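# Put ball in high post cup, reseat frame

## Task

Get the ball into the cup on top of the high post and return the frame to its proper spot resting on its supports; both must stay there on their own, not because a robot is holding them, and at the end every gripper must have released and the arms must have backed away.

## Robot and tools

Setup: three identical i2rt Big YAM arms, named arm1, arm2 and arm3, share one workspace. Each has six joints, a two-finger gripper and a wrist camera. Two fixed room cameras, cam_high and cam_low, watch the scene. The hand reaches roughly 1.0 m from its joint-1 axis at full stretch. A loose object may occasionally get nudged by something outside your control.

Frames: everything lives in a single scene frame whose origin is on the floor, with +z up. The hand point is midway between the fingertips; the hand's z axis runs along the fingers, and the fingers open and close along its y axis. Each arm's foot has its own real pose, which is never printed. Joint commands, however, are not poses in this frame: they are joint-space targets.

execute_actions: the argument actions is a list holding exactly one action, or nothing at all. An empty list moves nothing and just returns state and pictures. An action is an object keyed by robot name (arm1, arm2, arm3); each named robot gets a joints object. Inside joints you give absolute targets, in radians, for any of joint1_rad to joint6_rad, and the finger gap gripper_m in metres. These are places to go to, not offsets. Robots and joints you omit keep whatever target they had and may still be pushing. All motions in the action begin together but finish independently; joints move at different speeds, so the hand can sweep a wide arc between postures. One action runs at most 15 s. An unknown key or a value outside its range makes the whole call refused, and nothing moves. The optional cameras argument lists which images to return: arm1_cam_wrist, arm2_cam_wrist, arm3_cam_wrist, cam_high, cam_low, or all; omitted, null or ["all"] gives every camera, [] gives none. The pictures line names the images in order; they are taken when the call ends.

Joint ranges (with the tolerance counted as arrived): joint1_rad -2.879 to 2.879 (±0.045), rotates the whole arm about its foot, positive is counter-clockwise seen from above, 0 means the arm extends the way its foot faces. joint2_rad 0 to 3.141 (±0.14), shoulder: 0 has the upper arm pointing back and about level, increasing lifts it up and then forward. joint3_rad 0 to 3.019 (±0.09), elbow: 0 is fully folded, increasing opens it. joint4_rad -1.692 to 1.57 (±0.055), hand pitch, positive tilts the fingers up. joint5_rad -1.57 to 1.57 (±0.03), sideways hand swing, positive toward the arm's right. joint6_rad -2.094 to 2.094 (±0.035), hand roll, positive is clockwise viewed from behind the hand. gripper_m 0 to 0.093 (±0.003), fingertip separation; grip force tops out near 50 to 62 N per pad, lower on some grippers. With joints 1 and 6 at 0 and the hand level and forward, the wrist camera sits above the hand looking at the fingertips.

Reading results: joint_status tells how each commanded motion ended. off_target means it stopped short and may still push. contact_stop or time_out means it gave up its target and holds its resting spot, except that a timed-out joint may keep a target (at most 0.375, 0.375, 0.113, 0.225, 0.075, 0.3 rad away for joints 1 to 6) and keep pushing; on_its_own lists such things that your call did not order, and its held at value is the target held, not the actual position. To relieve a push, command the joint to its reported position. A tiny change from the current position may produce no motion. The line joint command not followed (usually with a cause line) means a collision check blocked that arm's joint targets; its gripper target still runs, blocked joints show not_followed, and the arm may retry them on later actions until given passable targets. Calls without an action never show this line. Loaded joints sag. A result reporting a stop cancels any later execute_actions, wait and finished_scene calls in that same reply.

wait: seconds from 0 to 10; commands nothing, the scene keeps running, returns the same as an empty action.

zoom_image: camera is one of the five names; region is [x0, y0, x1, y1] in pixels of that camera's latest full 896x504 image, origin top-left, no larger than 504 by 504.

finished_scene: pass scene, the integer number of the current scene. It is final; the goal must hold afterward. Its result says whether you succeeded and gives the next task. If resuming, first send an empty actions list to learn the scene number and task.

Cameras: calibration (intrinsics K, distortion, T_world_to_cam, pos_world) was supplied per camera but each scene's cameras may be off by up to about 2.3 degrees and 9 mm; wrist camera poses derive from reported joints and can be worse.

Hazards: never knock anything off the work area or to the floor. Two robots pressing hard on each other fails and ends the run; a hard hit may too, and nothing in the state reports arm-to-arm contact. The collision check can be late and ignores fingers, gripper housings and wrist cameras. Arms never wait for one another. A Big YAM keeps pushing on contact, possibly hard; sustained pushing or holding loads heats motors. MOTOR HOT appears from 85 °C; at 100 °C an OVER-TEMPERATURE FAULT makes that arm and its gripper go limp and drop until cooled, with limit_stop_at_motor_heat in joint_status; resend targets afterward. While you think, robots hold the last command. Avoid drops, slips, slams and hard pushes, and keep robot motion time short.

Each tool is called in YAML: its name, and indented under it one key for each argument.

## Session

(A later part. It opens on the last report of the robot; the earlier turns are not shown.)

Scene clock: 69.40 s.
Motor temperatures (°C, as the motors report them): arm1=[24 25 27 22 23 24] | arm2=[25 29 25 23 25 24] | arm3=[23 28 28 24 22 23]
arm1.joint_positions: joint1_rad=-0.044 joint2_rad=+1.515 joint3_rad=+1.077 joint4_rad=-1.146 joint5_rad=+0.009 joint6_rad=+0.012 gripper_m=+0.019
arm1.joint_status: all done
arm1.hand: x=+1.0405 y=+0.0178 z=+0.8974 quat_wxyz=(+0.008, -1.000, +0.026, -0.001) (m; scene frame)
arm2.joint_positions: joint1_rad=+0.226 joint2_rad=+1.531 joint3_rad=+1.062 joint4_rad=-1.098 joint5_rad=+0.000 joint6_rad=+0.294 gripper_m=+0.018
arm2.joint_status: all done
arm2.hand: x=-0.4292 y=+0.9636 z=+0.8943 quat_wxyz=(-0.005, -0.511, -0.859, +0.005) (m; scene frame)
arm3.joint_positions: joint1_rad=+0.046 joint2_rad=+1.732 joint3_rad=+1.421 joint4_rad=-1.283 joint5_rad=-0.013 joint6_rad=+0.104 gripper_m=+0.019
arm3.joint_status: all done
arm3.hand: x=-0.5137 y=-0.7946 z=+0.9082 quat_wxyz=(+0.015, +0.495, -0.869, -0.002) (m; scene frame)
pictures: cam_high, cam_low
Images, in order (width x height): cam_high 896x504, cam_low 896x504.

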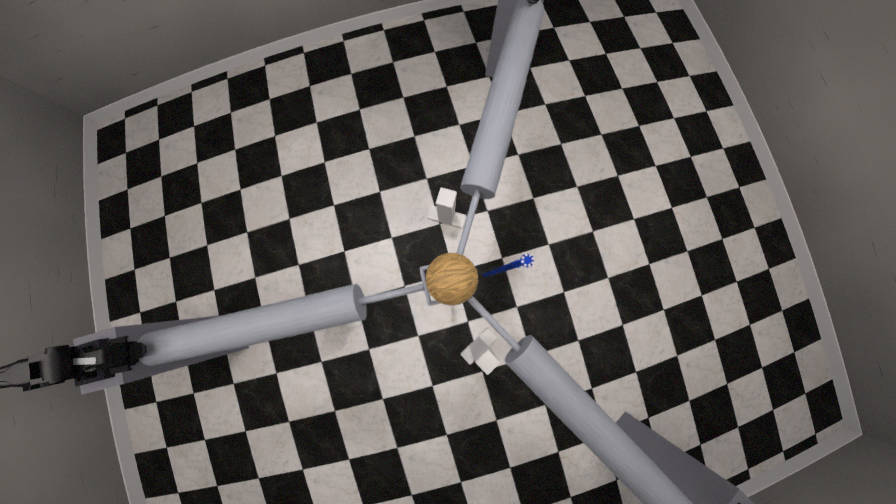

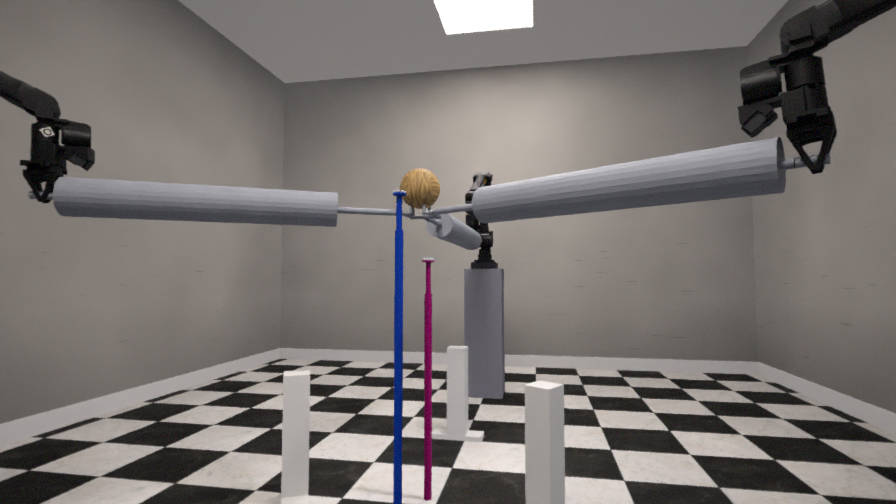

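execute_actions:
  actions:
    - {"arm1":{"joints":{"joint2_rad":1.61,"joint3_rad":1.46,"joint4_rad":-1.345}},"arm2":{"joints":{"joint1_rad":0.078,"joint2_rad":1.333,"joint3_rad":1.03,"joint4_rad":-1.257,"joint6_rad":0.148}},"arm3":{"joints":{"joint1_rad":0.172,"joint2_rad":1.60,"joint3_rad":1.51,"joint4_rad":-1.40,"joint6_rad":0.242}}}
  cameras: []

execute_actions:
  actions:
    - {"arm1":{"joints":{"joint2_rad":1.785,"joint3_rad":1.70,"joint4_rad":-1.405}},"arm2":{"joints":{"joint1_rad":-0.092,"joint2_rad":1.225,"joint3_rad":0.936,"joint4_rad":-1.265,"joint6_rad":-0.022}},"arm3":{"joints":{"joint1_rad":0.317,"joint2_rad":1.555,"joint3_rad":1.425,"joint4_rad":-1.385,"joint6_rad":0.387}}}
  cameras: []

execute_actions:
  actions:
    - {"arm1":{"joints":{"joint2_rad":1.975,"joint3_rad":1.995,"joint4_rad":-1.505}},"arm2":{"joints":{"joint1_rad":-0.299,"joint2_rad":1.145,"joint3_rad":0.873,"joint4_rad":-1.283,"joint6_rad":-0.229}},"arm3":{"joints":{"joint1_rad":0.467,"joint2_rad":1.545,"joint3_rad":1.413,"joint6_rad":0.537}}}
  cameras: ["cam_high","cam_low"]

zoom_image:
  camera: "cam_low"
  region: [355, 120, 445, 210]

zoom_image:
  camera: "cam_high"
  region: [475, 205, 585, 305]

Scene clock: 80.37 s.
Motor temperatures (°C, as the motors report them): arm1=[24 25 31 22 23 24] | arm2=[25 29 25 23 25 24] | arm3=[23 28 30 24 22 23]
arm1.joint_positions: joint1_rad=-0.044 joint2_rad=+1.633 joint3_rad=+1.383 joint4_rad=-1.329 joint5_rad=+0.008 joint6_rad=+0.010 gripper_m=+0.019
arm1.joint_status: all done
arm1.hand: x=+0.9710 y=+0.0203 z=+0.9576 quat_wxyz=(+0.007, -1.000, +0.025, +0.001) (m; scene frame)
arm2.joint_positions: joint1_rad=+0.087 joint2_rad=+1.351 joint3_rad=+1.030 joint4_rad=-1.243 joint5_rad=-0.001 joint6_rad=+0.155 gripper_m=+0.018
arm2.joint_status: all done
arm2.hand: x=-0.5008 y=+0.9634 z=+0.9494 quat_wxyz=(-0.006, -0.511, -0.859, +0.005) (m; scene frame)
arm3.joint_positions: joint1_rad=+0.183 joint2_rad=+1.638 joint3_rad=+1.430 joint4_rad=-1.398 joint5_rad=-0.014 joint6_rad=+0.240 gripper_m=+0.019
arm3.joint_status: all done
arm3.hand: x=-0.5865 y=-0.7966 z=+0.9577 quat_wxyz=(+0.019, +0.495, -0.869, +0.004) (m; scene frame)
pictures: none
No camera images: the call's "cameras" was empty. Leave "cameras" out to get every camera's image.

Scene clock: 81.37 s.
Motor temperatures (°C, as the motors report them): arm1=[24 25 31 22 23 24] | arm2=[25 29 25 23 25 24] | arm3=[23 28 30 24 22 23]
arm1.joint_positions: joint1_rad=-0.054 joint2_rad=+1.822 joint3_rad=+1.619 joint4_rad=-1.384 joint5_rad=+0.008 joint6_rad=+0.005 gripper_m=+0.019
arm1.joint_status: all done
arm1.hand: x=+0.9007 y=+0.0282 z=+0.9525 quat_wxyz=(+0.007, -1.000, +0.028, -0.003) (m; scene frame)
arm2.joint_positions: joint1_rad=-0.079 joint2_rad=+1.241 joint3_rad=+0.925 joint4_rad=-1.258 joint5_rad=-0.007 joint6_rad=-0.012 gripper_m=+0.018
arm2.joint_status: all done
arm2.hand: x=-0.5723 y=+0.9695 z=+0.9472 quat_wxyz=(-0.003, -0.511, -0.860, +0.001) (m; scene frame)
arm3.joint_positions: joint1_rad=+0.330 joint2_rad=+1.619 joint3_rad=+1.403 joint4_rad=-1.398 joint5_rad=-0.018 joint6_rad=+0.387 gripper_m=+0.019
arm3.joint_status: all done
arm3.hand: x=-0.6574 y=-0.7909 z=+0.9569 quat_wxyz=(+0.022, +0.495, -0.868, +0.008) (m; scene frame)
pictures: none
No camera images: the call's "cameras" was empty. Leave "cameras" out to get every camera's image.

Scene clock: 82.43 s.
Motor temperatures (°C, as the motors report them): arm1=[24 26 32 22 23 24] | arm2=[25 28 26 23 25 24] | arm3=[23 28 30 24 22 23]
arm1.joint_positions: joint1_rad=-0.055 joint2_rad=+2.013 joint3_rad=+1.912 joint4_rad=-1.487 joint5_rad=+0.006 joint6_rad=+0.003 gripper_m=+0.019
arm1.joint_status: all done
arm1.hand: x=+0.8317 y=+0.0320 z=+0.9548 quat_wxyz=(+0.006, -1.000, +0.027, -0.003) (m; scene frame)
arm2.joint_positions: joint1_rad=-0.286 joint2_rad=+1.163 joint3_rad=+0.862 joint4_rad=-1.275 joint5_rad=-0.004 joint6_rad=-0.220 gripper_m=+0.018
arm2.joint_status: all done
arm2.hand: x=-0.6429 y=+0.9714 z=+0.9470 quat_wxyz=(-0.002, -0.511, -0.860, +0.001) (m; scene frame)
arm3.joint_positions: joint1_rad=+0.476 joint2_rad=+1.609 joint3_rad=+1.393 joint4_rad=-1.398 joint5_rad=-0.025 joint6_rad=+0.532 gripper_m=+0.019
arm3.joint_status: all done
arm3.hand: x=-0.7270 y=-0.7901 z=+0.9577 quat_wxyz=(+0.023, +0.495, -0.868, +0.009) (m; scene frame)
pictures: cam_high, cam_low
Images, in order (width x height): cam_high 896x504, cam_low 896x504.

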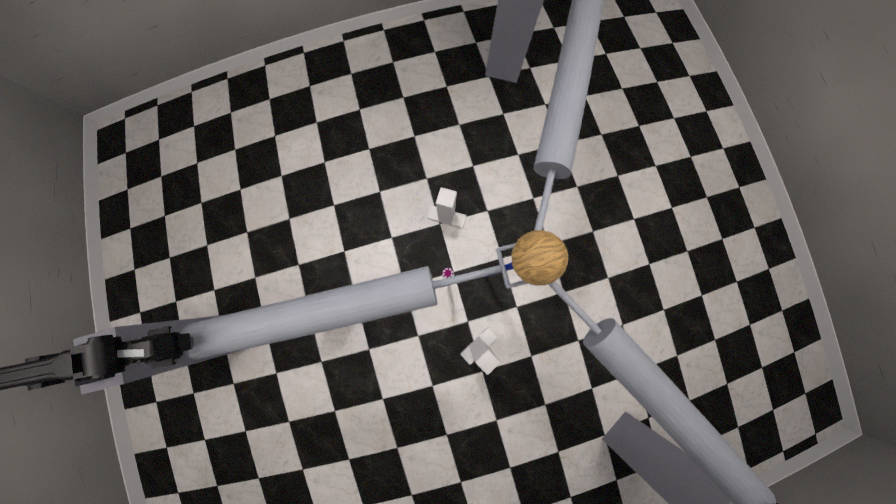

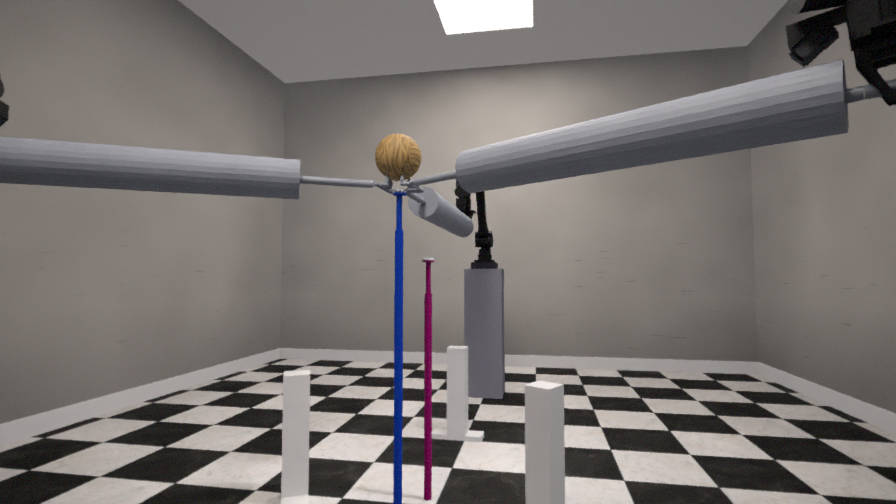

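Region (355, 120, 445, 210) of cam_low's 896x504 image, scaled by 5.600, with more detail than that image has.

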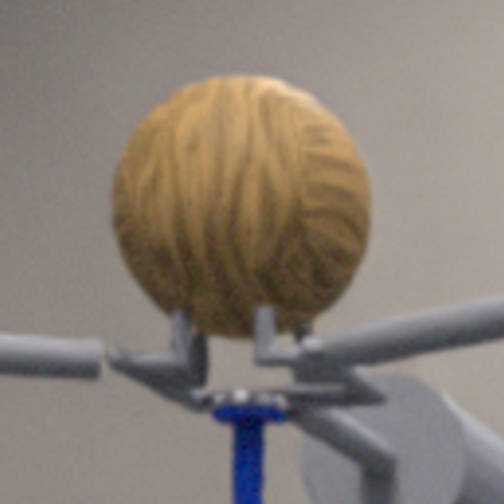

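Region (475, 205, 585, 305) of cam_high's 896x504 image, scaled by 4.582, with more detail than that image has; it fills the top 458 rows of this view, and the rest is white.

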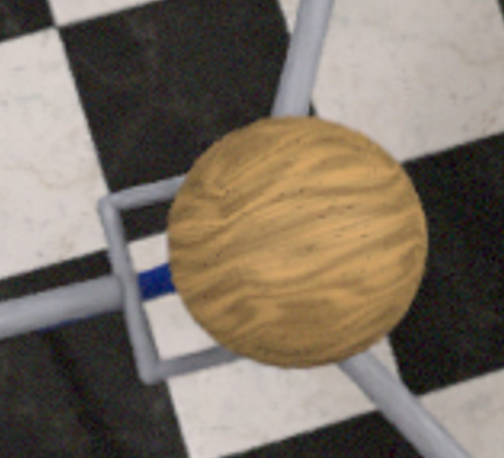

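execute_actions:
  actions:
    - {"arm1":{"joints":{"joint1_rad":-0.032,"joint2_rad":1.98,"joint3_rad":1.905,"joint4_rad":-1.44}},"arm2":{"joints":{"joint2_rad":1.175,"joint3_rad":0.842,"joint4_rad":-1.208}},"arm3":{"joints":{"joint3_rad":1.393,"joint4_rad":-1.375}}}
  cameras: ["cam_high","cam_low"]

zoom_image:
  camera: "cam_low"
  region: [355, 120, 445, 210]

Scene clock: 88.20 s.
Motor temperatures (°C, as the motors report them): arm1=[24 26 33 22 23 24] | arm2=[25 28 26 23 25 24] | arm3=[23 27 30 24 22 23]
arm1.joint_positions: joint1_rad=-0.049 joint2_rad=+2.013 joint3_rad=+1.888 joint4_rad=-1.460 joint5_rad=+0.004 joint6_rad=+0.003 gripper_m=+0.019
arm1.joint_status: all done
arm1.hand: x=+0.8315 y=+0.0282 z=+0.9459 quat_wxyz=(+0.005, -1.000, +0.024, -0.001) (m; scene frame)
arm2.joint_positions: joint1_rad=-0.286 joint2_rad=+1.185 joint3_rad=+0.834 joint4_rad=-1.222 joint5_rad=-0.002 joint6_rad=-0.220 gripper_m=+0.018
arm2.joint_status: all done
arm2.hand: x=-0.6423 y=+0.9681 z=+0.9308 quat_wxyz=(-0.003, -0.510, -0.860, +0.003) (m; scene frame)
arm3.joint_positions: joint1_rad=+0.476 joint2_rad=+1.609 joint3_rad=+1.377 joint4_rad=-1.391 joint5_rad=-0.023 joint6_rad=+0.532 gripper_m=+0.019
arm3.joint_status: all done
arm3.hand: x=-0.7268 y=-0.7937 z=+0.9520 quat_wxyz=(+0.025, +0.495, -0.868, +0.014) (m; scene frame)
pictures: cam_high, cam_low
Images, in order (width x height): cam_high 896x504, cam_low 896x504.

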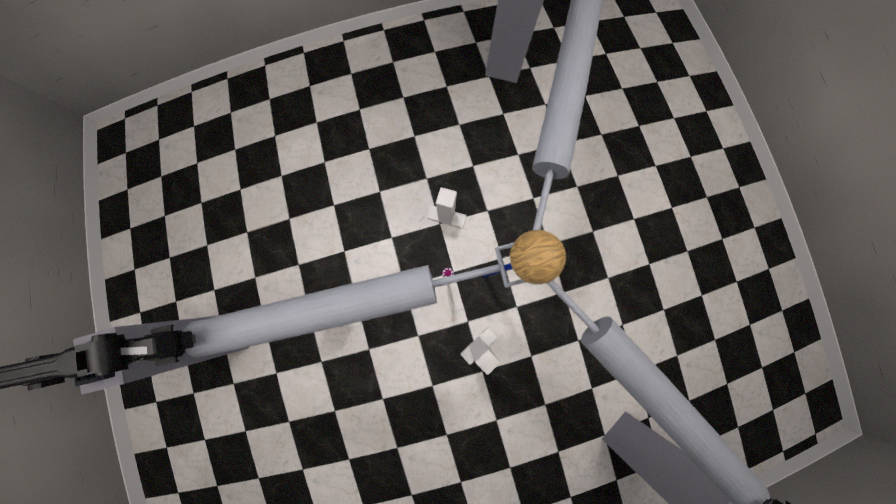

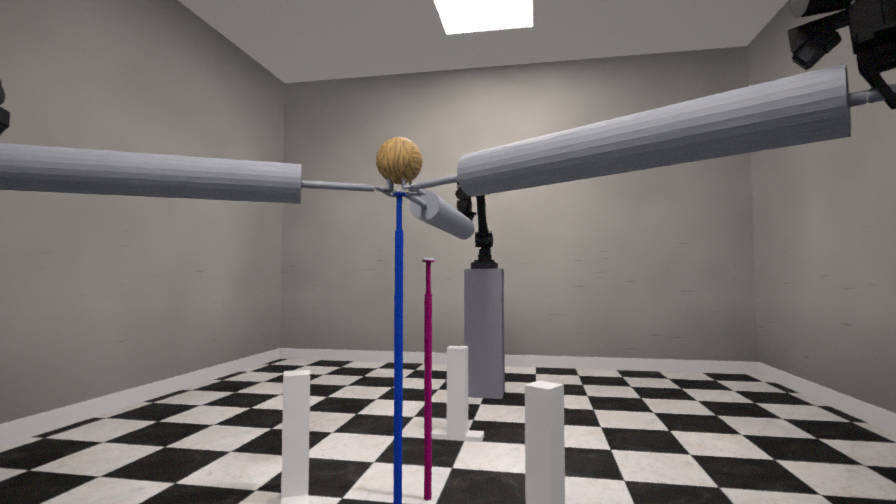

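Region (355, 120, 445, 210) of cam_low's 896x504 image, scaled by 5.600, with more detail than that image has.

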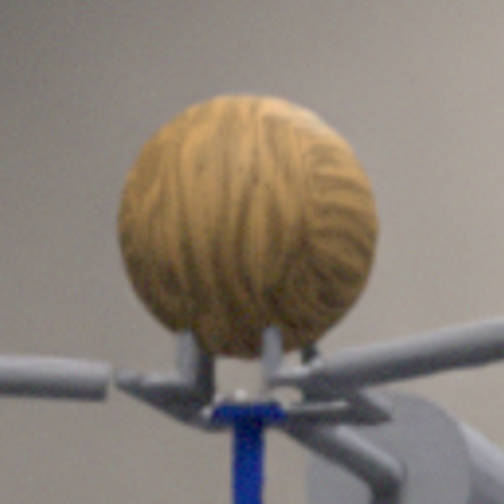

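execute_actions:
  actions:
    - {"arm1":{"joints":{"joint1_rad":-0.04,"joint2_rad":1.992,"joint3_rad":1.865,"joint4_rad":-1.39}},"arm2":{"joints":{"joint2_rad":1.188,"joint3_rad":0.81,"joint4_rad":-1.163}},"arm3":{"joints":{"joint2_rad":1.59,"joint3_rad":1.343,"joint4_rad":-1.305}}}
  cameras: []

execute_actions:
  actions:
    - {"arm1":{"joints":{"joint2_rad":2.008,"joint3_rad":1.83,"joint4_rad":-1.347}},"arm2":{"joints":{"joint2_rad":1.212,"joint3_rad":0.775,"joint4_rad":-1.108}},"arm3":{"joints":{"joint2_rad":1.62,"joint3_rad":1.308,"joint4_rad":-1.257}}}
  cameras: ["cam_high","cam_low"]

zoom_image:
  camera: "cam_low"
  region: [355, 140, 445, 230]

Scene clock: 95.40 s.
Motor temperatures (°C, as the motors report them): arm1=[24 27 32 22 23 24] | arm2=[25 28 27 23 25 24] | arm3=[23 27 31 24 22 23]
arm1.joint_positions: joint1_rad=-0.049 joint2_rad=+2.018 joint3_rad=+1.848 joint4_rad=-1.409 joint5_rad=+0.002 joint6_rad=+0.003 gripper_m=+0.019
arm1.joint_status: all done
arm1.hand: x=+0.8309 y=+0.0280 z=+0.9274 quat_wxyz=(+0.004, -1.000, +0.024, +0.001) (m; scene frame)
arm2.joint_positions: joint1_rad=-0.286 joint2_rad=+1.200 joint3_rad=+0.805 joint4_rad=-1.174 joint5_rad=-0.001 joint6_rad=-0.220 gripper_m=+0.018
arm2.joint_status: all done
arm2.hand: x=-0.6424 y=+0.9676 z=+0.9163 quat_wxyz=(-0.004, -0.510, -0.860, +0.005) (m; scene frame)
arm3.joint_positions: joint1_rad=+0.476 joint2_rad=+1.610 joint3_rad=+1.328 joint4_rad=-1.325 joint5_rad=-0.020 joint6_rad=+0.532 gripper_m=+0.019
arm3.joint_status: all done
arm3.hand: x=-0.7264 y=-0.7937 z=+0.9337 quat_wxyz=(+0.019, +0.495, -0.868, +0.007) (m; scene frame)
pictures: none
No camera images: the call's "cameras" was empty. Leave "cameras" out to get every camera's image.

Scene clock: 96.07 s.
Motor temperatures (°C, as the motors report them): arm1=[24 27 32 22 23 24] | arm2=[25 28 27 23 25 24] | arm3=[23 27 31 24 22 23]
arm1.joint_positions: joint1_rad=-0.049 joint2_rad=+2.020 joint3_rad=+1.819 joint4_rad=-1.371 joint5_rad=+0.002 joint6_rad=+0.003 gripper_m=+0.019
arm1.joint_status: all done
arm1.hand: x=+0.8306 y=+0.0281 z=+0.9151 quat_wxyz=(+0.004, -1.000, +0.024, +0.005) (m; scene frame)
arm2.joint_positions: joint1_rad=-0.286 joint2_rad=+1.218 joint3_rad=+0.774 joint4_rad=-1.123 joint5_rad=-0.002 joint6_rad=-0.220 gripper_m=+0.018
arm2.joint_status: all done
arm2.hand: x=-0.6424 y=+0.9680 z=+0.9003 quat_wxyz=(-0.005, -0.510, -0.860, +0.005) (m; scene frame)
arm3.joint_positions: joint1_rad=+0.476 joint2_rad=+1.629 joint3_rad=+1.298 joint4_rad=-1.279 joint5_rad=-0.018 joint6_rad=+0.532 gripper_m=+0.019
arm3.joint_status: all done
arm3.hand: x=-0.7262 y=-0.7933 z=+0.9139 quat_wxyz=(+0.019, +0.495, -0.868, +0.009) (m; scene frame)
pictures: cam_high, cam_low
Images, in order (width x height): cam_high 896x504, cam_low 896x504.

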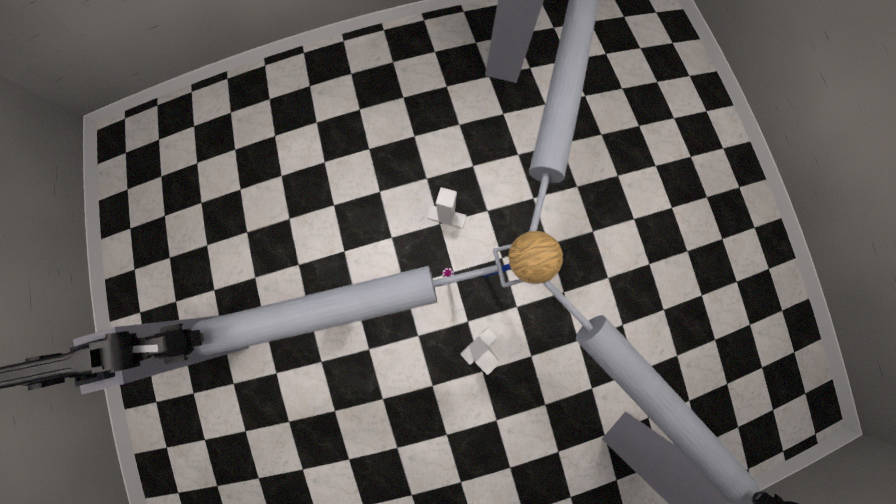

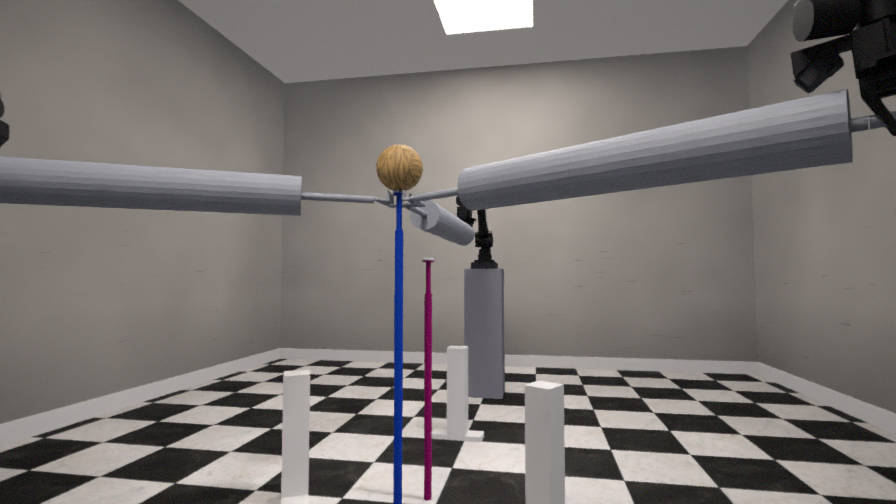

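Region (355, 140, 445, 230) of cam_low's 896x504 image, scaled by 5.600, with more detail than that image has.

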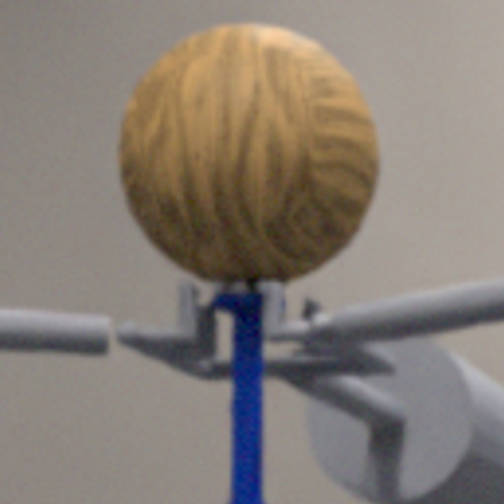

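execute_actions:
  actions:
    - {"arm1":{"joints":{"joint2_rad":2.03,"joint3_rad":1.765,"joint4_rad":-1.26}},"arm2":{"joints":{"joint2_rad":1.265,"joint3_rad":0.713,"joint4_rad":-0.993}},"arm3":{"joints":{"joint2_rad":1.65,"joint3_rad":1.247,"joint4_rad":-1.165}}}
  cameras: ["cam_low"]

zoom_image:
  camera: "cam_low"
  region: [355, 150, 445, 240]

Scene clock: 101.47 s.
Motor temperatures (°C, as the motors report them): arm1=[24 27 31 22 23 24] | arm2=[25 28 27 23 25 24] | arm3=[23 27 30 24 22 23]
arm1.joint_positions: joint1_rad=-0.048 joint2_rad=+2.054 joint3_rad=+1.755 joint4_rad=-1.274 joint5_rad=+0.002 joint6_rad=+0.003 gripper_m=+0.019
arm1.joint_status: all done
arm1.hand: x=+0.8292 y=+0.0279 z=+0.8715 quat_wxyz=(+0.004, -1.000, +0.024, +0.004) (m; scene frame)
arm2.joint_positions: joint1_rad=-0.286 joint2_rad=+1.277 joint3_rad=+0.712 joint4_rad=-1.006 joint5_rad=-0.001 joint6_rad=-0.221 gripper_m=+0.018
arm2.joint_status: all done
arm2.hand: x=-0.6427 y=+0.9682 z=+0.8633 quat_wxyz=(-0.003, -0.510, -0.860, +0.004) (m; scene frame)
arm3.joint_positions: joint1_rad=+0.476 joint2_rad=+1.664 joint3_rad=+1.238 joint4_rad=-1.182 joint5_rad=-0.013 joint6_rad=+0.532 gripper_m=+0.019
arm3.joint_status: all done
arm3.hand: x=-0.7256 y=-0.7928 z=+0.8768 quat_wxyz=(+0.017, +0.495, -0.868, +0.009) (m; scene frame)
pictures: cam_low
Images, in order (width x height): cam_low 896x504.

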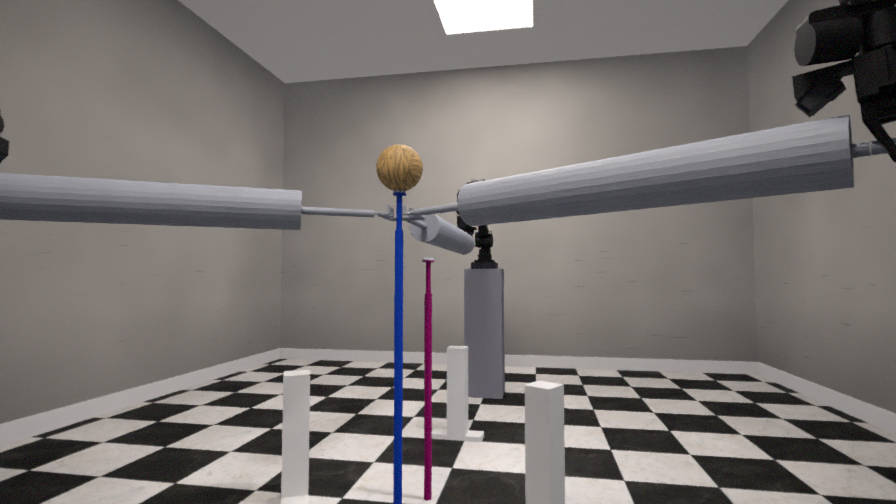

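Region (355, 150, 445, 240) of cam_low's 896x504 image, scaled by 5.600, with more detail than that image has.

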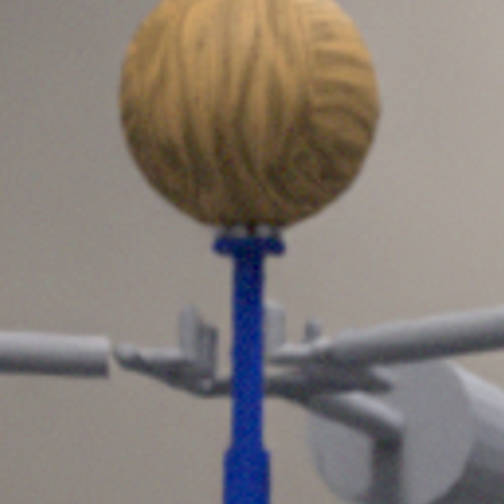

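execute_actions:
  actions:
    - {"arm1":{"joints":{"joint1_rad":-0.048,"joint2_rad":1.845,"joint3_rad":1.472,"joint4_rad":-1.152}},"arm2":{"joints":{"joint1_rad":-0.07,"joint2_rad":1.352,"joint3_rad":0.815,"joint4_rad":-0.98,"joint6_rad":0.0}},"arm3":{"joints":{"joint1_rad":0.32,"joint4_rad":-1.155,"joint6_rad":0.375}}}
  cameras: ["cam_low","cam_high"]

Scene clock: 108.23 s.
Motor temperatures (°C, as the motors report them): arm1=[24 28 31 22 23 24] | arm2=[25 27 27 23 25 24] | arm3=[23 27 30 24 22 23]
arm1.joint_positions: joint1_rad=-0.048 joint2_rad=+1.873 joint3_rad=+1.470 joint4_rad=-1.165 joint5_rad=+0.002 joint6_rad=+0.004 gripper_m=+0.019
arm1.joint_status: all done
arm1.hand: x=+0.9000 y=+0.0248 z=+0.8709 quat_wxyz=(+0.004, -1.000, +0.024, +0.007) (m; scene frame)
arm2.joint_positions: joint1_rad=-0.081 joint2_rad=+1.361 joint3_rad=+0.773 joint4_rad=-0.977 joint5_rad=+0.000 joint6_rad=-0.015 gripper_m=+0.018
arm2.joint_status: all done
arm2.hand: x=-0.5725 y=+0.9655 z=+0.8582 quat_wxyz=(-0.005, -0.510, -0.860, +0.006) (m; scene frame)
arm3.joint_positions: joint1_rad=+0.322 joint2_rad=+1.664 joint3_rad=+1.235 joint4_rad=-1.165 joint5_rad=-0.008 joint6_rad=+0.380 gripper_m=+0.019
arm3.joint_status: all done
arm3.hand: x=-0.6530 y=-0.7952 z=+0.8753 quat_wxyz=(+0.012, +0.495, -0.869, +0.003) (m; scene frame)
pictures: cam_high, cam_low
Images, in order (width x height): cam_high 896x504, cam_low 896x504.

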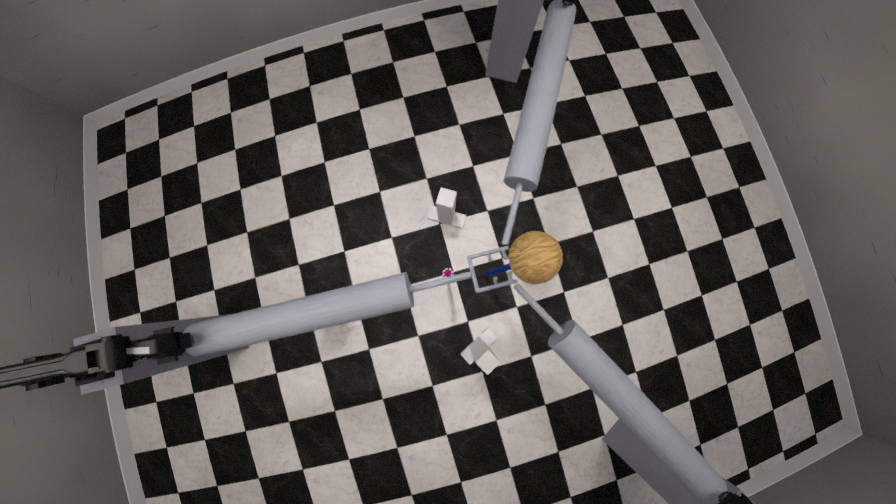

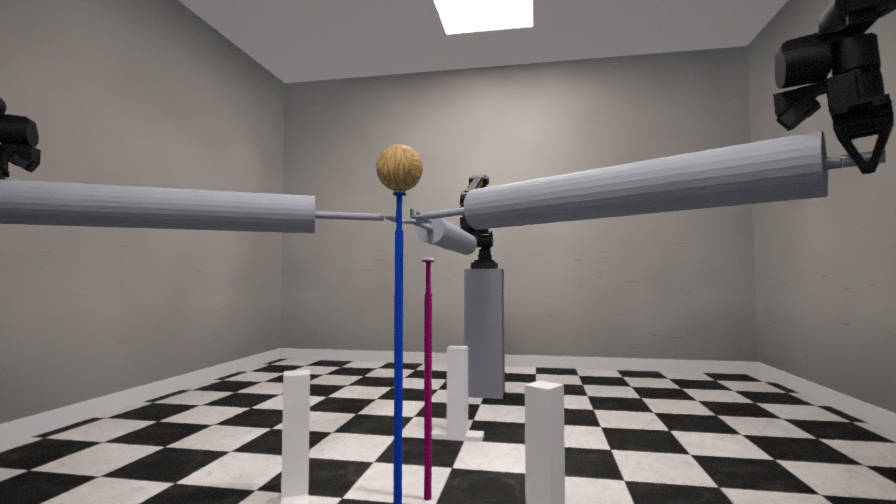

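execute_actions:
  actions: []
  cameras: ["cam_low","cam_high"]

execute_actions:
  actions:
    - {"arm1":{"joints":{"joint1_rad":-0.043,"joint2_rad":1.645,"joint3_rad":1.125,"joint4_rad":-1.025,"joint6_rad":0.01}},"arm2":{"joints":{"joint1_rad":0.167,"joint2_rad":1.533,"joint3_rad":0.962,"joint4_rad":-0.945,"joint6_rad":0.236}},"arm3":{"joints":{"joint1_rad":0.101,"joint2_rad":1.722,"joint3_rad":1.325,"joint4_rad":-1.122,"joint6_rad":0.164}}}
  cameras: ["cam_low","cam_high"]

Scene clock: 123.70 s.
Motor temperatures (°C, as the motors report them): arm1=[24 28 30 22 23 24] | arm2=[25 27 28 23 25 24] | arm3=[23 27 30 24 22 23]
arm1.joint_positions: joint1_rad=-0.048 joint2_rad=+1.873 joint3_rad=+1.470 joint4_rad=-1.165 joint5_rad=+0.002 joint6_rad=+0.004 gripper_m=+0.019
arm1.joint_status: all done
arm1.hand: x=+0.9000 y=+0.0248 z=+0.8709 quat_wxyz=(+0.004, -1.000, +0.024, +0.007) (m; scene frame)
arm2.joint_positions: joint1_rad=-0.081 joint2_rad=+1.361 joint3_rad=+0.773 joint4_rad=-0.977 joint5_rad=+0.000 joint6_rad=-0.015 gripper_m=+0.018
arm2.joint_status: all done
arm2.hand: x=-0.5725 y=+0.9655 z=+0.8582 quat_wxyz=(-0.005, -0.510, -0.860, +0.006) (m; scene frame)
arm3.joint_positions: joint1_rad=+0.322 joint2_rad=+1.664 joint3_rad=+1.235 joint4_rad=-1.165 joint5_rad=-0.008 joint6_rad=+0.380 gripper_m=+0.019
arm3.joint_status: all done
arm3.hand: x=-0.6530 y=-0.7952 z=+0.8753 quat_wxyz=(+0.012, +0.495, -0.869, +0.003) (m; scene frame)
pictures: cam_high, cam_low
Images, in order (width x height): cam_high 896x504, cam_low 896x504.

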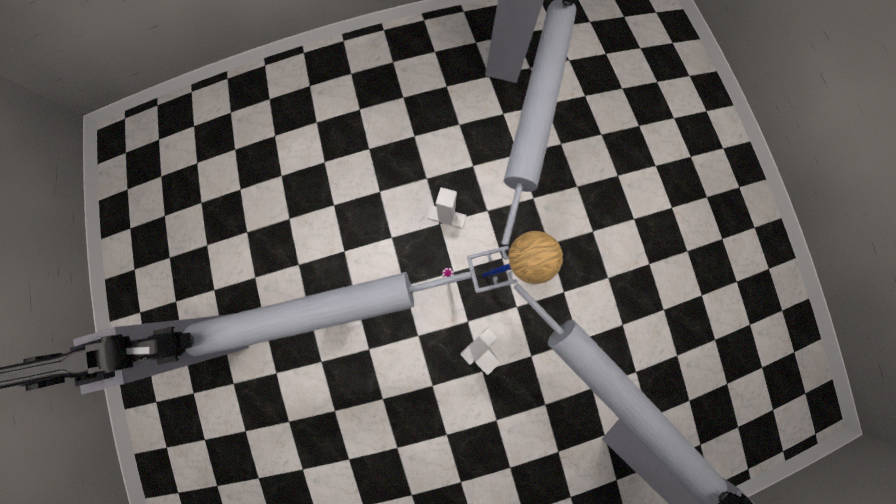

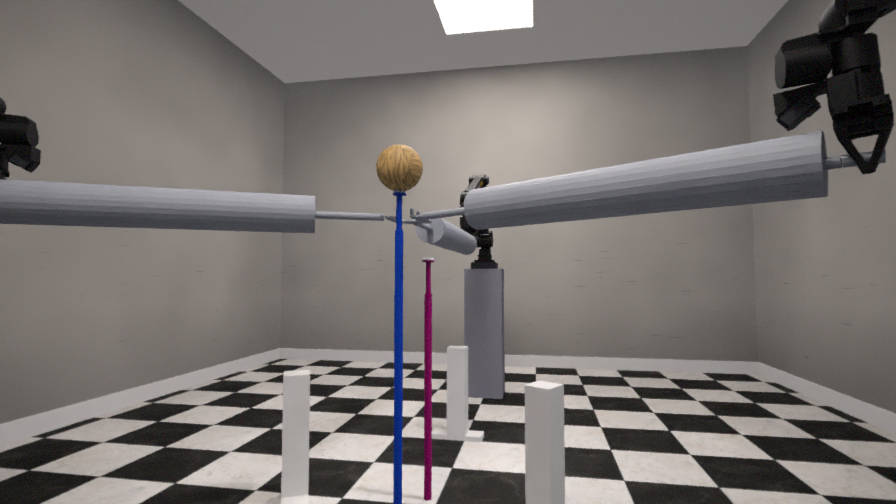

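Scene clock: 124.80 s.
Motor temperatures (°C, as the motors report them): arm1=[24 28 30 22 23 24] | arm2=[25 27 29 23 25 24] | arm3=[23 27 30 24 22 23]
arm1.joint_positions: joint1_rad=-0.046 joint2_rad=+1.665 joint3_rad=+1.121 joint4_rad=-1.039 joint5_rad=-0.001 joint6_rad=+0.004 gripper_m=+0.019
arm1.joint_status: all done
arm1.hand: x=+1.0021 y=+0.0187 z=+0.8511 quat_wxyz=(+0.003, -1.000, +0.023, -0.001) (m; scene frame)
arm2.joint_positions: joint1_rad=+0.149 joint2_rad=+1.550 joint3_rad=+0.923 joint4_rad=-0.941 joint5_rad=+0.007 joint6_rad=+0.215 gripper_m=+0.018
arm2.joint_status: all done
arm2.hand: x=-0.4697 y=+0.9592 z=+0.8415 quat_wxyz=(-0.003, -0.511, -0.860, +0.008) (m; scene frame)
arm3.joint_positions: joint1_rad=+0.106 joint2_rad=+1.734 joint3_rad=+1.274 joint4_rad=-1.123 joint5_rad=-0.004 joint6_rad=+0.165 gripper_m=+0.019
arm3.joint_status: all done
arm3.hand: x=-0.5471 y=-0.7999 z=+0.8554 quat_wxyz=(+0.008, +0.494, -0.869, -0.001) (m; scene frame)
pictures: cam_high, cam_low
Images, in order (width x height): cam_high 896x504, cam_low 896x504.

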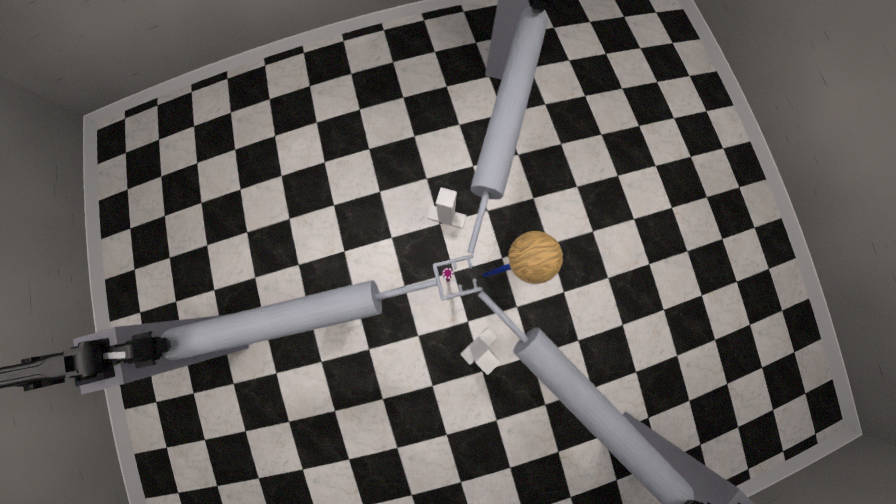

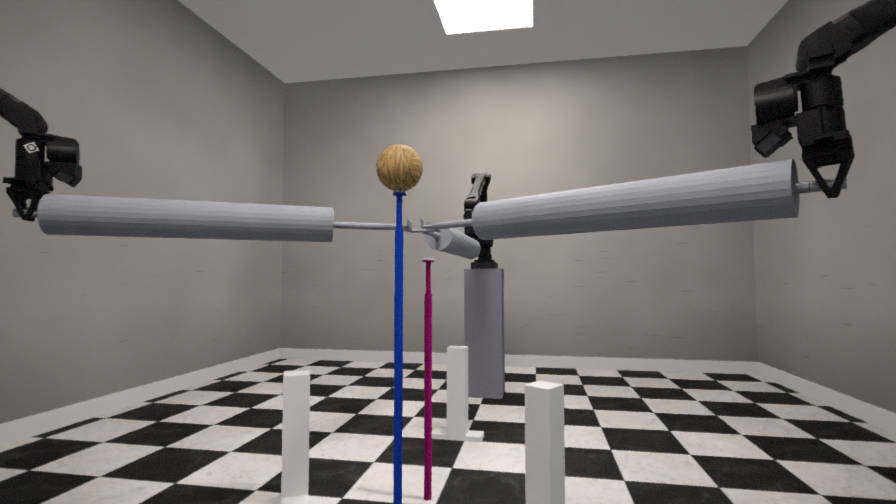

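execute_actions:
  actions:
    - {"arm1":{"joints":{"joint1_rad":-0.038,"joint2_rad":1.40,"joint3_rad":0.81,"joint4_rad":-0.947,"joint6_rad":0.016}},"arm2":{"joints":{"joint1_rad":0.338,"joint2_rad":1.718,"joint3_rad":1.183,"joint4_rad":-0.98,"joint6_rad":0.41}},"arm3":{"joints":{"joint1_rad":-0.085,"joint2_rad":1.85,"joint3_rad":1.485,"joint4_rad":-1.17,"joint6_rad":-0.02}}}
  cameras: []

execute_actions:
  actions:
    - {"arm1":{"joints":{"joint2_rad":1.357,"joint3_rad":0.56,"joint4_rad":-0.745}},"arm2":{"joints":{"joint1_rad":0.417,"joint2_rad":1.933,"joint3_rad":1.318,"joint4_rad":-0.89,"joint6_rad":0.488}},"arm3":{"joints":{"joint1_rad":-0.198,"joint2_rad":2.008,"joint3_rad":1.567,"joint4_rad":-1.072,"joint6_rad":-0.135}}}
  cameras: ["cam_high"]

execute_actions:
  actions:
    - {"arm1":{"joints":{"joint2_rad":1.705,"joint3_rad":0.50,"joint4_rad":-0.352}},"arm2":{"joints":{"joint2_rad":2.118,"joint3_rad":1.263,"joint4_rad":-0.682}},"arm3":{"joints":{"joint1_rad":-0.203,"joint2_rad":2.16,"joint3_rad":1.489,"joint4_rad":-0.873}}}
  cameras: []

execute_actions:
  actions:
    - {"arm1":{"joints":{"joint2_rad":2.103,"joint3_rad":0.55,"joint4_rad":0.0}},"arm2":{"joints":{"joint2_rad":2.334,"joint3_rad":1.32,"joint4_rad":-0.503}},"arm3":{"joints":{"joint2_rad":2.36,"joint3_rad":1.545,"joint4_rad":-0.713}}}
  cameras: []

execute_actions:
  actions:
    - {"arm1":{"joints":{"joint2_rad":2.47,"joint3_rad":0.685,"joint4_rad":0.228}},"arm2":{"joints":{"joint2_rad":2.57,"joint3_rad":1.423,"joint4_rad":-0.376}},"arm3":{"joints":{"joint1_rad":-0.207,"joint2_rad":2.57,"joint3_rad":1.633,"joint4_rad":-0.591,"joint6_rad":-0.14}}}
  cameras: ["cam_low","cam_high"]

Scene clock: 136.80 s.
Motor temperatures (°C, as the motors report them): arm1=[24 27 29 22 23 24] | arm2=[25 28 29 23 25 24] | arm3=[23 27 32 24 22 23]
arm1.joint_positions: joint1_rad=-0.046 joint2_rad=+1.415 joint3_rad=+0.805 joint4_rad=-0.966 joint5_rad=+0.002 joint6_rad=+0.007 gripper_m=+0.019
arm1.joint_status: all done
arm1.hand: x=+1.1091 y=+0.0147 z=+0.8427 quat_wxyz=(+0.004, -1.000, +0.025, +0.003) (m; scene frame)
arm2.joint_positions: joint1_rad=+0.324 joint2_rad=+1.740 joint3_rad=+1.145 joint4_rad=-0.970 joint5_rad=+0.005 joint6_rad=+0.392 gripper_m=+0.018
arm2.joint_status: all done
arm2.hand: x=-0.3605 y=+0.9586 z=+0.8338 quat_wxyz=(-0.006, -0.511, -0.859, +0.007) (m; scene frame)
arm3.joint_positions: joint1_rad=-0.079 joint2_rad=+1.864 joint3_rad=+1.434 joint4_rad=-1.162 joint5_rad=-0.001 joint6_rad=-0.017 gripper_m=+0.019
arm3.joint_status: all done
arm3.hand: x=-0.4401 y=-0.7989 z=+0.8461 quat_wxyz=(+0.011, +0.493, -0.870, +0.001) (m; scene frame)
pictures: none
No camera images: the call's "cameras" was empty. Leave "cameras" out to get every camera's image.

Scene clock: 137.83 s.
Motor temperatures (°C, as the motors report them): arm1=[24 27 29 22 23 24] | arm2=[25 28 29 23 25 24] | arm3=[23 27 33 24 22 23]
arm1.joint_positions: joint1_rad=-0.046 joint2_rad=+1.384 joint3_rad=+0.557 joint4_rad=-0.759 joint5_rad=+0.004 joint6_rad=+0.008 gripper_m=+0.019
arm1.joint_status: all done
arm1.hand: x=+1.1771 y=+0.0125 z=+0.7799 quat_wxyz=(+0.005, -1.000, +0.025, -0.002) (m; scene frame)
arm2.joint_positions: joint1_rad=+0.402 joint2_rad=+1.962 joint3_rad=+1.277 joint4_rad=-0.882 joint5_rad=+0.003 joint6_rad=+0.471 gripper_m=+0.018
arm2.joint_status: all done
arm2.hand: x=-0.2927 y=+0.9564 z=+0.7682 quat_wxyz=(-0.005, -0.512, -0.859, +0.006) (m; scene frame)
arm3.joint_positions: joint1_rad=-0.186 joint2_rad=+2.036 joint3_rad=+1.513 joint4_rad=-1.065 joint5_rad=-0.001 joint6_rad=-0.126 gripper_m=+0.019
arm3.joint_status: all done
arm3.hand: x=-0.3683 y=-0.7996 z=+0.7790 quat_wxyz=(+0.010, +0.494, -0.869, -0.001) (m; scene frame)
pictures: cam_high
Images, in order (width x height): cam_high 896x504.

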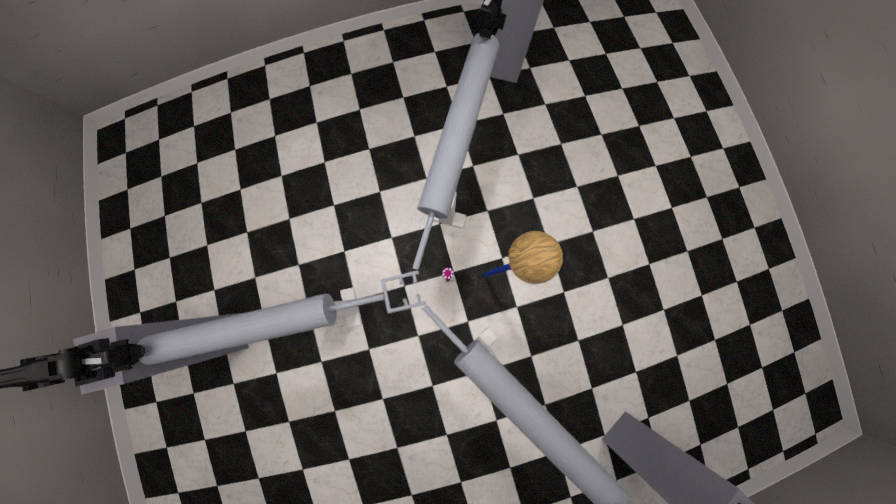

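Scene clock: 138.90 s.
Motor temperatures (°C, as the motors report them): arm1=[24 27 29 22 23 24] | arm2=[25 28 29 23 25 24] | arm3=[23 27 32 24 22 23]
arm1.joint_positions: joint1_rad=-0.045 joint2_rad=+1.717 joint3_rad=+0.495 joint4_rad=-0.375 joint5_rad=+0.001 joint6_rad=+0.008 gripper_m=+0.019
arm1.joint_status: all done
arm1.hand: x=+1.1812 y=+0.0124 z=+0.6819 quat_wxyz=(+0.003, -1.000, +0.025, -0.008) (m; scene frame)
arm2.joint_positions: joint1_rad=+0.410 joint2_rad=+2.150 joint3_rad=+1.266 joint4_rad=-0.682 joint5_rad=+0.001 joint6_rad=+0.478 gripper_m=+0.018
arm2.joint_status: all done
arm2.hand: x=-0.2871 y=+0.9570 z=+0.6700 quat_wxyz=(-0.005, -0.511, -0.859, +0.005) (m; scene frame)
arm3.joint_positions: joint1_rad=-0.194 joint2_rad=+2.195 joint3_rad=+1.488 joint4_rad=-0.875 joint5_rad=+0.003 joint6_rad=-0.133 gripper_m=+0.019
arm3.joint_status: all done
arm3.hand: x=-0.3600 y=-0.7972 z=+0.6810 quat_wxyz=(+0.006, +0.493, -0.870, +0.000) (m; scene frame)
pictures: none
No camera images: the call's "cameras" was empty. Leave "cameras" out to get every camera's image.

Scene clock: 139.97 s.
Motor temperatures (°C, as the motors report them): arm1=[24 27 29 22 23 24] | arm2=[25 28 29 23 25 24] | arm3=[23 27 32 24 22 23]
arm1.joint_positions: joint1_rad=-0.045 joint2_rad=+2.114 joint3_rad=+0.545 joint4_rad=-0.022 joint5_rad=+0.002 joint6_rad=+0.008 gripper_m=+0.019
arm1.joint_status: all done
arm1.hand: x=+1.1768 y=+0.0134 z=+0.5833 quat_wxyz=(+0.004, -1.000, +0.025, -0.005) (m; scene frame)
arm2.joint_positions: joint1_rad=+0.405 joint2_rad=+2.361 joint3_rad=+1.293 joint4_rad=-0.498 joint5_rad=-0.001 joint6_rad=+0.474 gripper_m=+0.018
arm2.joint_status: all done
arm2.hand: x=-0.2931 y=+0.9570 z=+0.5694 quat_wxyz=(-0.005, -0.512, -0.859, +0.004) (m; scene frame)
arm3.joint_positions: joint1_rad=-0.192 joint2_rad=+2.385 joint3_rad=+1.510 joint4_rad=-0.706 joint5_rad=+0.005 joint6_rad=-0.133 gripper_m=+0.019
arm3.joint_status: all done
arm3.hand: x=-0.3616 y=-0.7961 z=+0.5788 quat_wxyz=(+0.006, +0.494, -0.869, +0.001) (m; scene frame)
pictures: none
No camera images: the call's "cameras" was empty. Leave "cameras" out to get every camera's image.

Scene clock: 140.97 s.
Motor temperatures (°C, as the motors report them): arm1=[24 27 29 22 23 24] | arm2=[25 28 29 23 25 24] | arm3=[23 27 32 24 22 23]
arm1.joint_positions: joint1_rad=-0.045 joint2_rad=+2.479 joint3_rad=+0.685 joint4_rad=+0.205 joint5_rad=+0.001 joint6_rad=+0.008 gripper_m=+0.019
arm1.joint_status: all done
arm1.hand: x=+1.1741 y=+0.0140 z=+0.4832 quat_wxyz=(+0.004, -1.000, +0.025, -0.004) (m; scene frame)
arm2.joint_positions: joint1_rad=+0.404 joint2_rad=+2.596 joint3_rad=+1.398 joint4_rad=-0.374 joint5_rad=+0.000 joint6_rad=+0.472 gripper_m=+0.018
arm2.joint_status: all done
arm2.hand: x=-0.2966 y=+0.9577 z=+0.4687 quat_wxyz=(-0.002, -0.512, -0.859, +0.004) (m; scene frame)
arm3.joint_positions: joint1_rad=-0.191 joint2_rad=+2.593 joint3_rad=+1.602 joint4_rad=-0.589 joint5_rad=+0.005 joint6_rad=-0.133 gripper_m=+0.019
arm3.joint_status: all done
arm3.hand: x=-0.3617 y=-0.7945 z=+0.4812 quat_wxyz=(+0.005, +0.495, -0.869, +0.001) (m; scene frame)
pictures: cam_high, cam_low
Images, in order (width x height): cam_high 896x504, cam_low 896x504.

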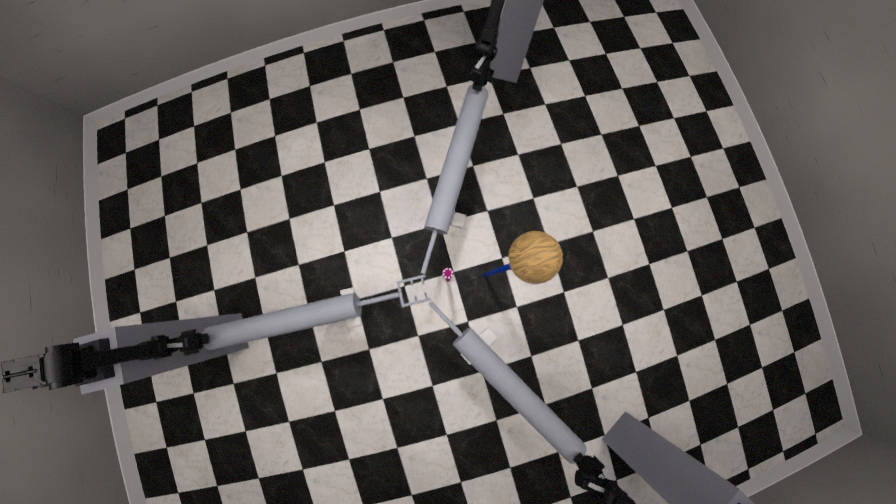

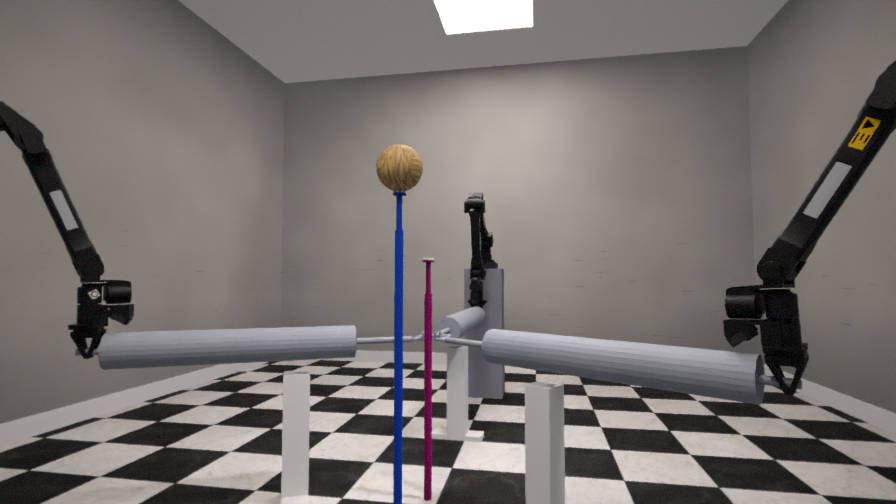

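execute_actions:
  actions:
    - {"arm1":{"joints":{"joint2_rad":2.60,"joint3_rad":0.742,"joint4_rad":0.28}},"arm2":{"joints":{"joint1_rad":0.422,"joint2_rad":2.655,"joint3_rad":1.484,"joint4_rad":-0.34}},"arm3":{"joints":{"joint1_rad":-0.216,"joint2_rad":2.645,"joint3_rad":1.683,"joint4_rad":-0.563}}}
  cameras: []

execute_actions:
  actions:
    - {"arm1":{"joints":{"joint2_rad":2.634,"joint3_rad":0.762,"joint4_rad":0.29}},"arm2":{"joints":{"joint2_rad":2.69,"joint3_rad":1.496,"joint4_rad":-0.33}},"arm3":{"joints":{"joint2_rad":2.685,"joint3_rad":1.698,"joint4_rad":-0.553}}}
  cameras: ["cam_low"]

Scene clock: 145.70 s.
Motor temperatures (°C, as the motors report them): arm1=[24 27 28 22 23 24] | arm2=[25 28 28 23 25 24] | arm3=[23 28 31 24 22 23]
arm1.joint_positions: joint1_rad=-0.045 joint2_rad=+2.605 joint3_rad=+0.747 joint4_rad=+0.268 joint5_rad=+0.000 joint6_rad=+0.008 gripper_m=+0.019
arm1.joint_status: all done
arm1.hand: x=+1.1775 y=+0.0139 z=+0.4452 quat_wxyz=(+0.003, -1.000, +0.025, -0.004) (m; scene frame)
arm2.joint_positions: joint1_rad=+0.408 joint2_rad=+2.671 joint3_rad=+1.453 joint4_rad=-0.351 joint5_rad=+0.002 joint6_rad=+0.474 gripper_m=+0.018
arm2.joint_status: all done
arm2.hand: x=-0.2933 y=+0.9574 z=+0.4386 quat_wxyz=(-0.004, -0.510, -0.860, +0.005) (m; scene frame)
arm3.joint_positions: joint1_rad=-0.197 joint2_rad=+2.650 joint3_rad=+1.644 joint4_rad=-0.574 joint5_rad=+0.005 joint6_rad=-0.138 gripper_m=+0.019
arm3.joint_status: all done
arm3.hand: x=-0.3573 y=-0.7942 z=+0.4580 quat_wxyz=(+0.004, +0.494, -0.869, +0.001) (m; scene frame)
pictures: none
No camera images: the call's "cameras" was empty. Leave "cameras" out to get every camera's image.

Scene clock: 146.37 s.
Motor temperatures (°C, as the motors report them): arm1=[24 27 28 22 23 24] | arm2=[25 29 28 23 25 24] | arm3=[23 28 31 24 22 23]
arm1.joint_positions: joint1_rad=-0.045 joint2_rad=+2.630 joint3_rad=+0.763 joint4_rad=+0.277 joint5_rad=+0.000 joint6_rad=+0.008 gripper_m=+0.019
arm1.joint_status: all done
arm1.hand: x=+1.1776 y=+0.0140 z=+0.4369 quat_wxyz=(+0.003, -1.000, +0.025, -0.004) (m; scene frame)
arm2.joint_positions: joint1_rad=+0.408 joint2_rad=+2.693 joint3_rad=+1.467 joint4_rad=-0.342 joint5_rad=+0.001 joint6_rad=+0.474 gripper_m=+0.018
arm2.joint_status: all done
arm2.hand: x=-0.2935 y=+0.9574 z=+0.4292 quat_wxyz=(-0.004, -0.510, -0.860, +0.005) (m; scene frame)
arm3.joint_positions: joint1_rad=-0.198 joint2_rad=+2.680 joint3_rad=+1.663 joint4_rad=-0.562 joint5_rad=+0.005 joint6_rad=-0.138 gripper_m=+0.019
arm3.joint_status: all done
arm3.hand: x=-0.3570 y=-0.7944 z=+0.4445 quat_wxyz=(+0.004, +0.494, -0.869, +0.000) (m; scene frame)
pictures: cam_low
Images, in order (width x height): cam_low 896x504.

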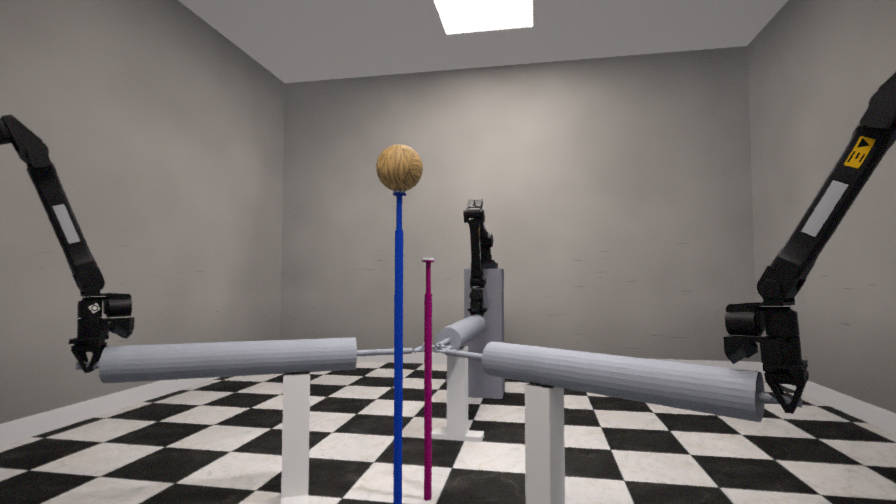

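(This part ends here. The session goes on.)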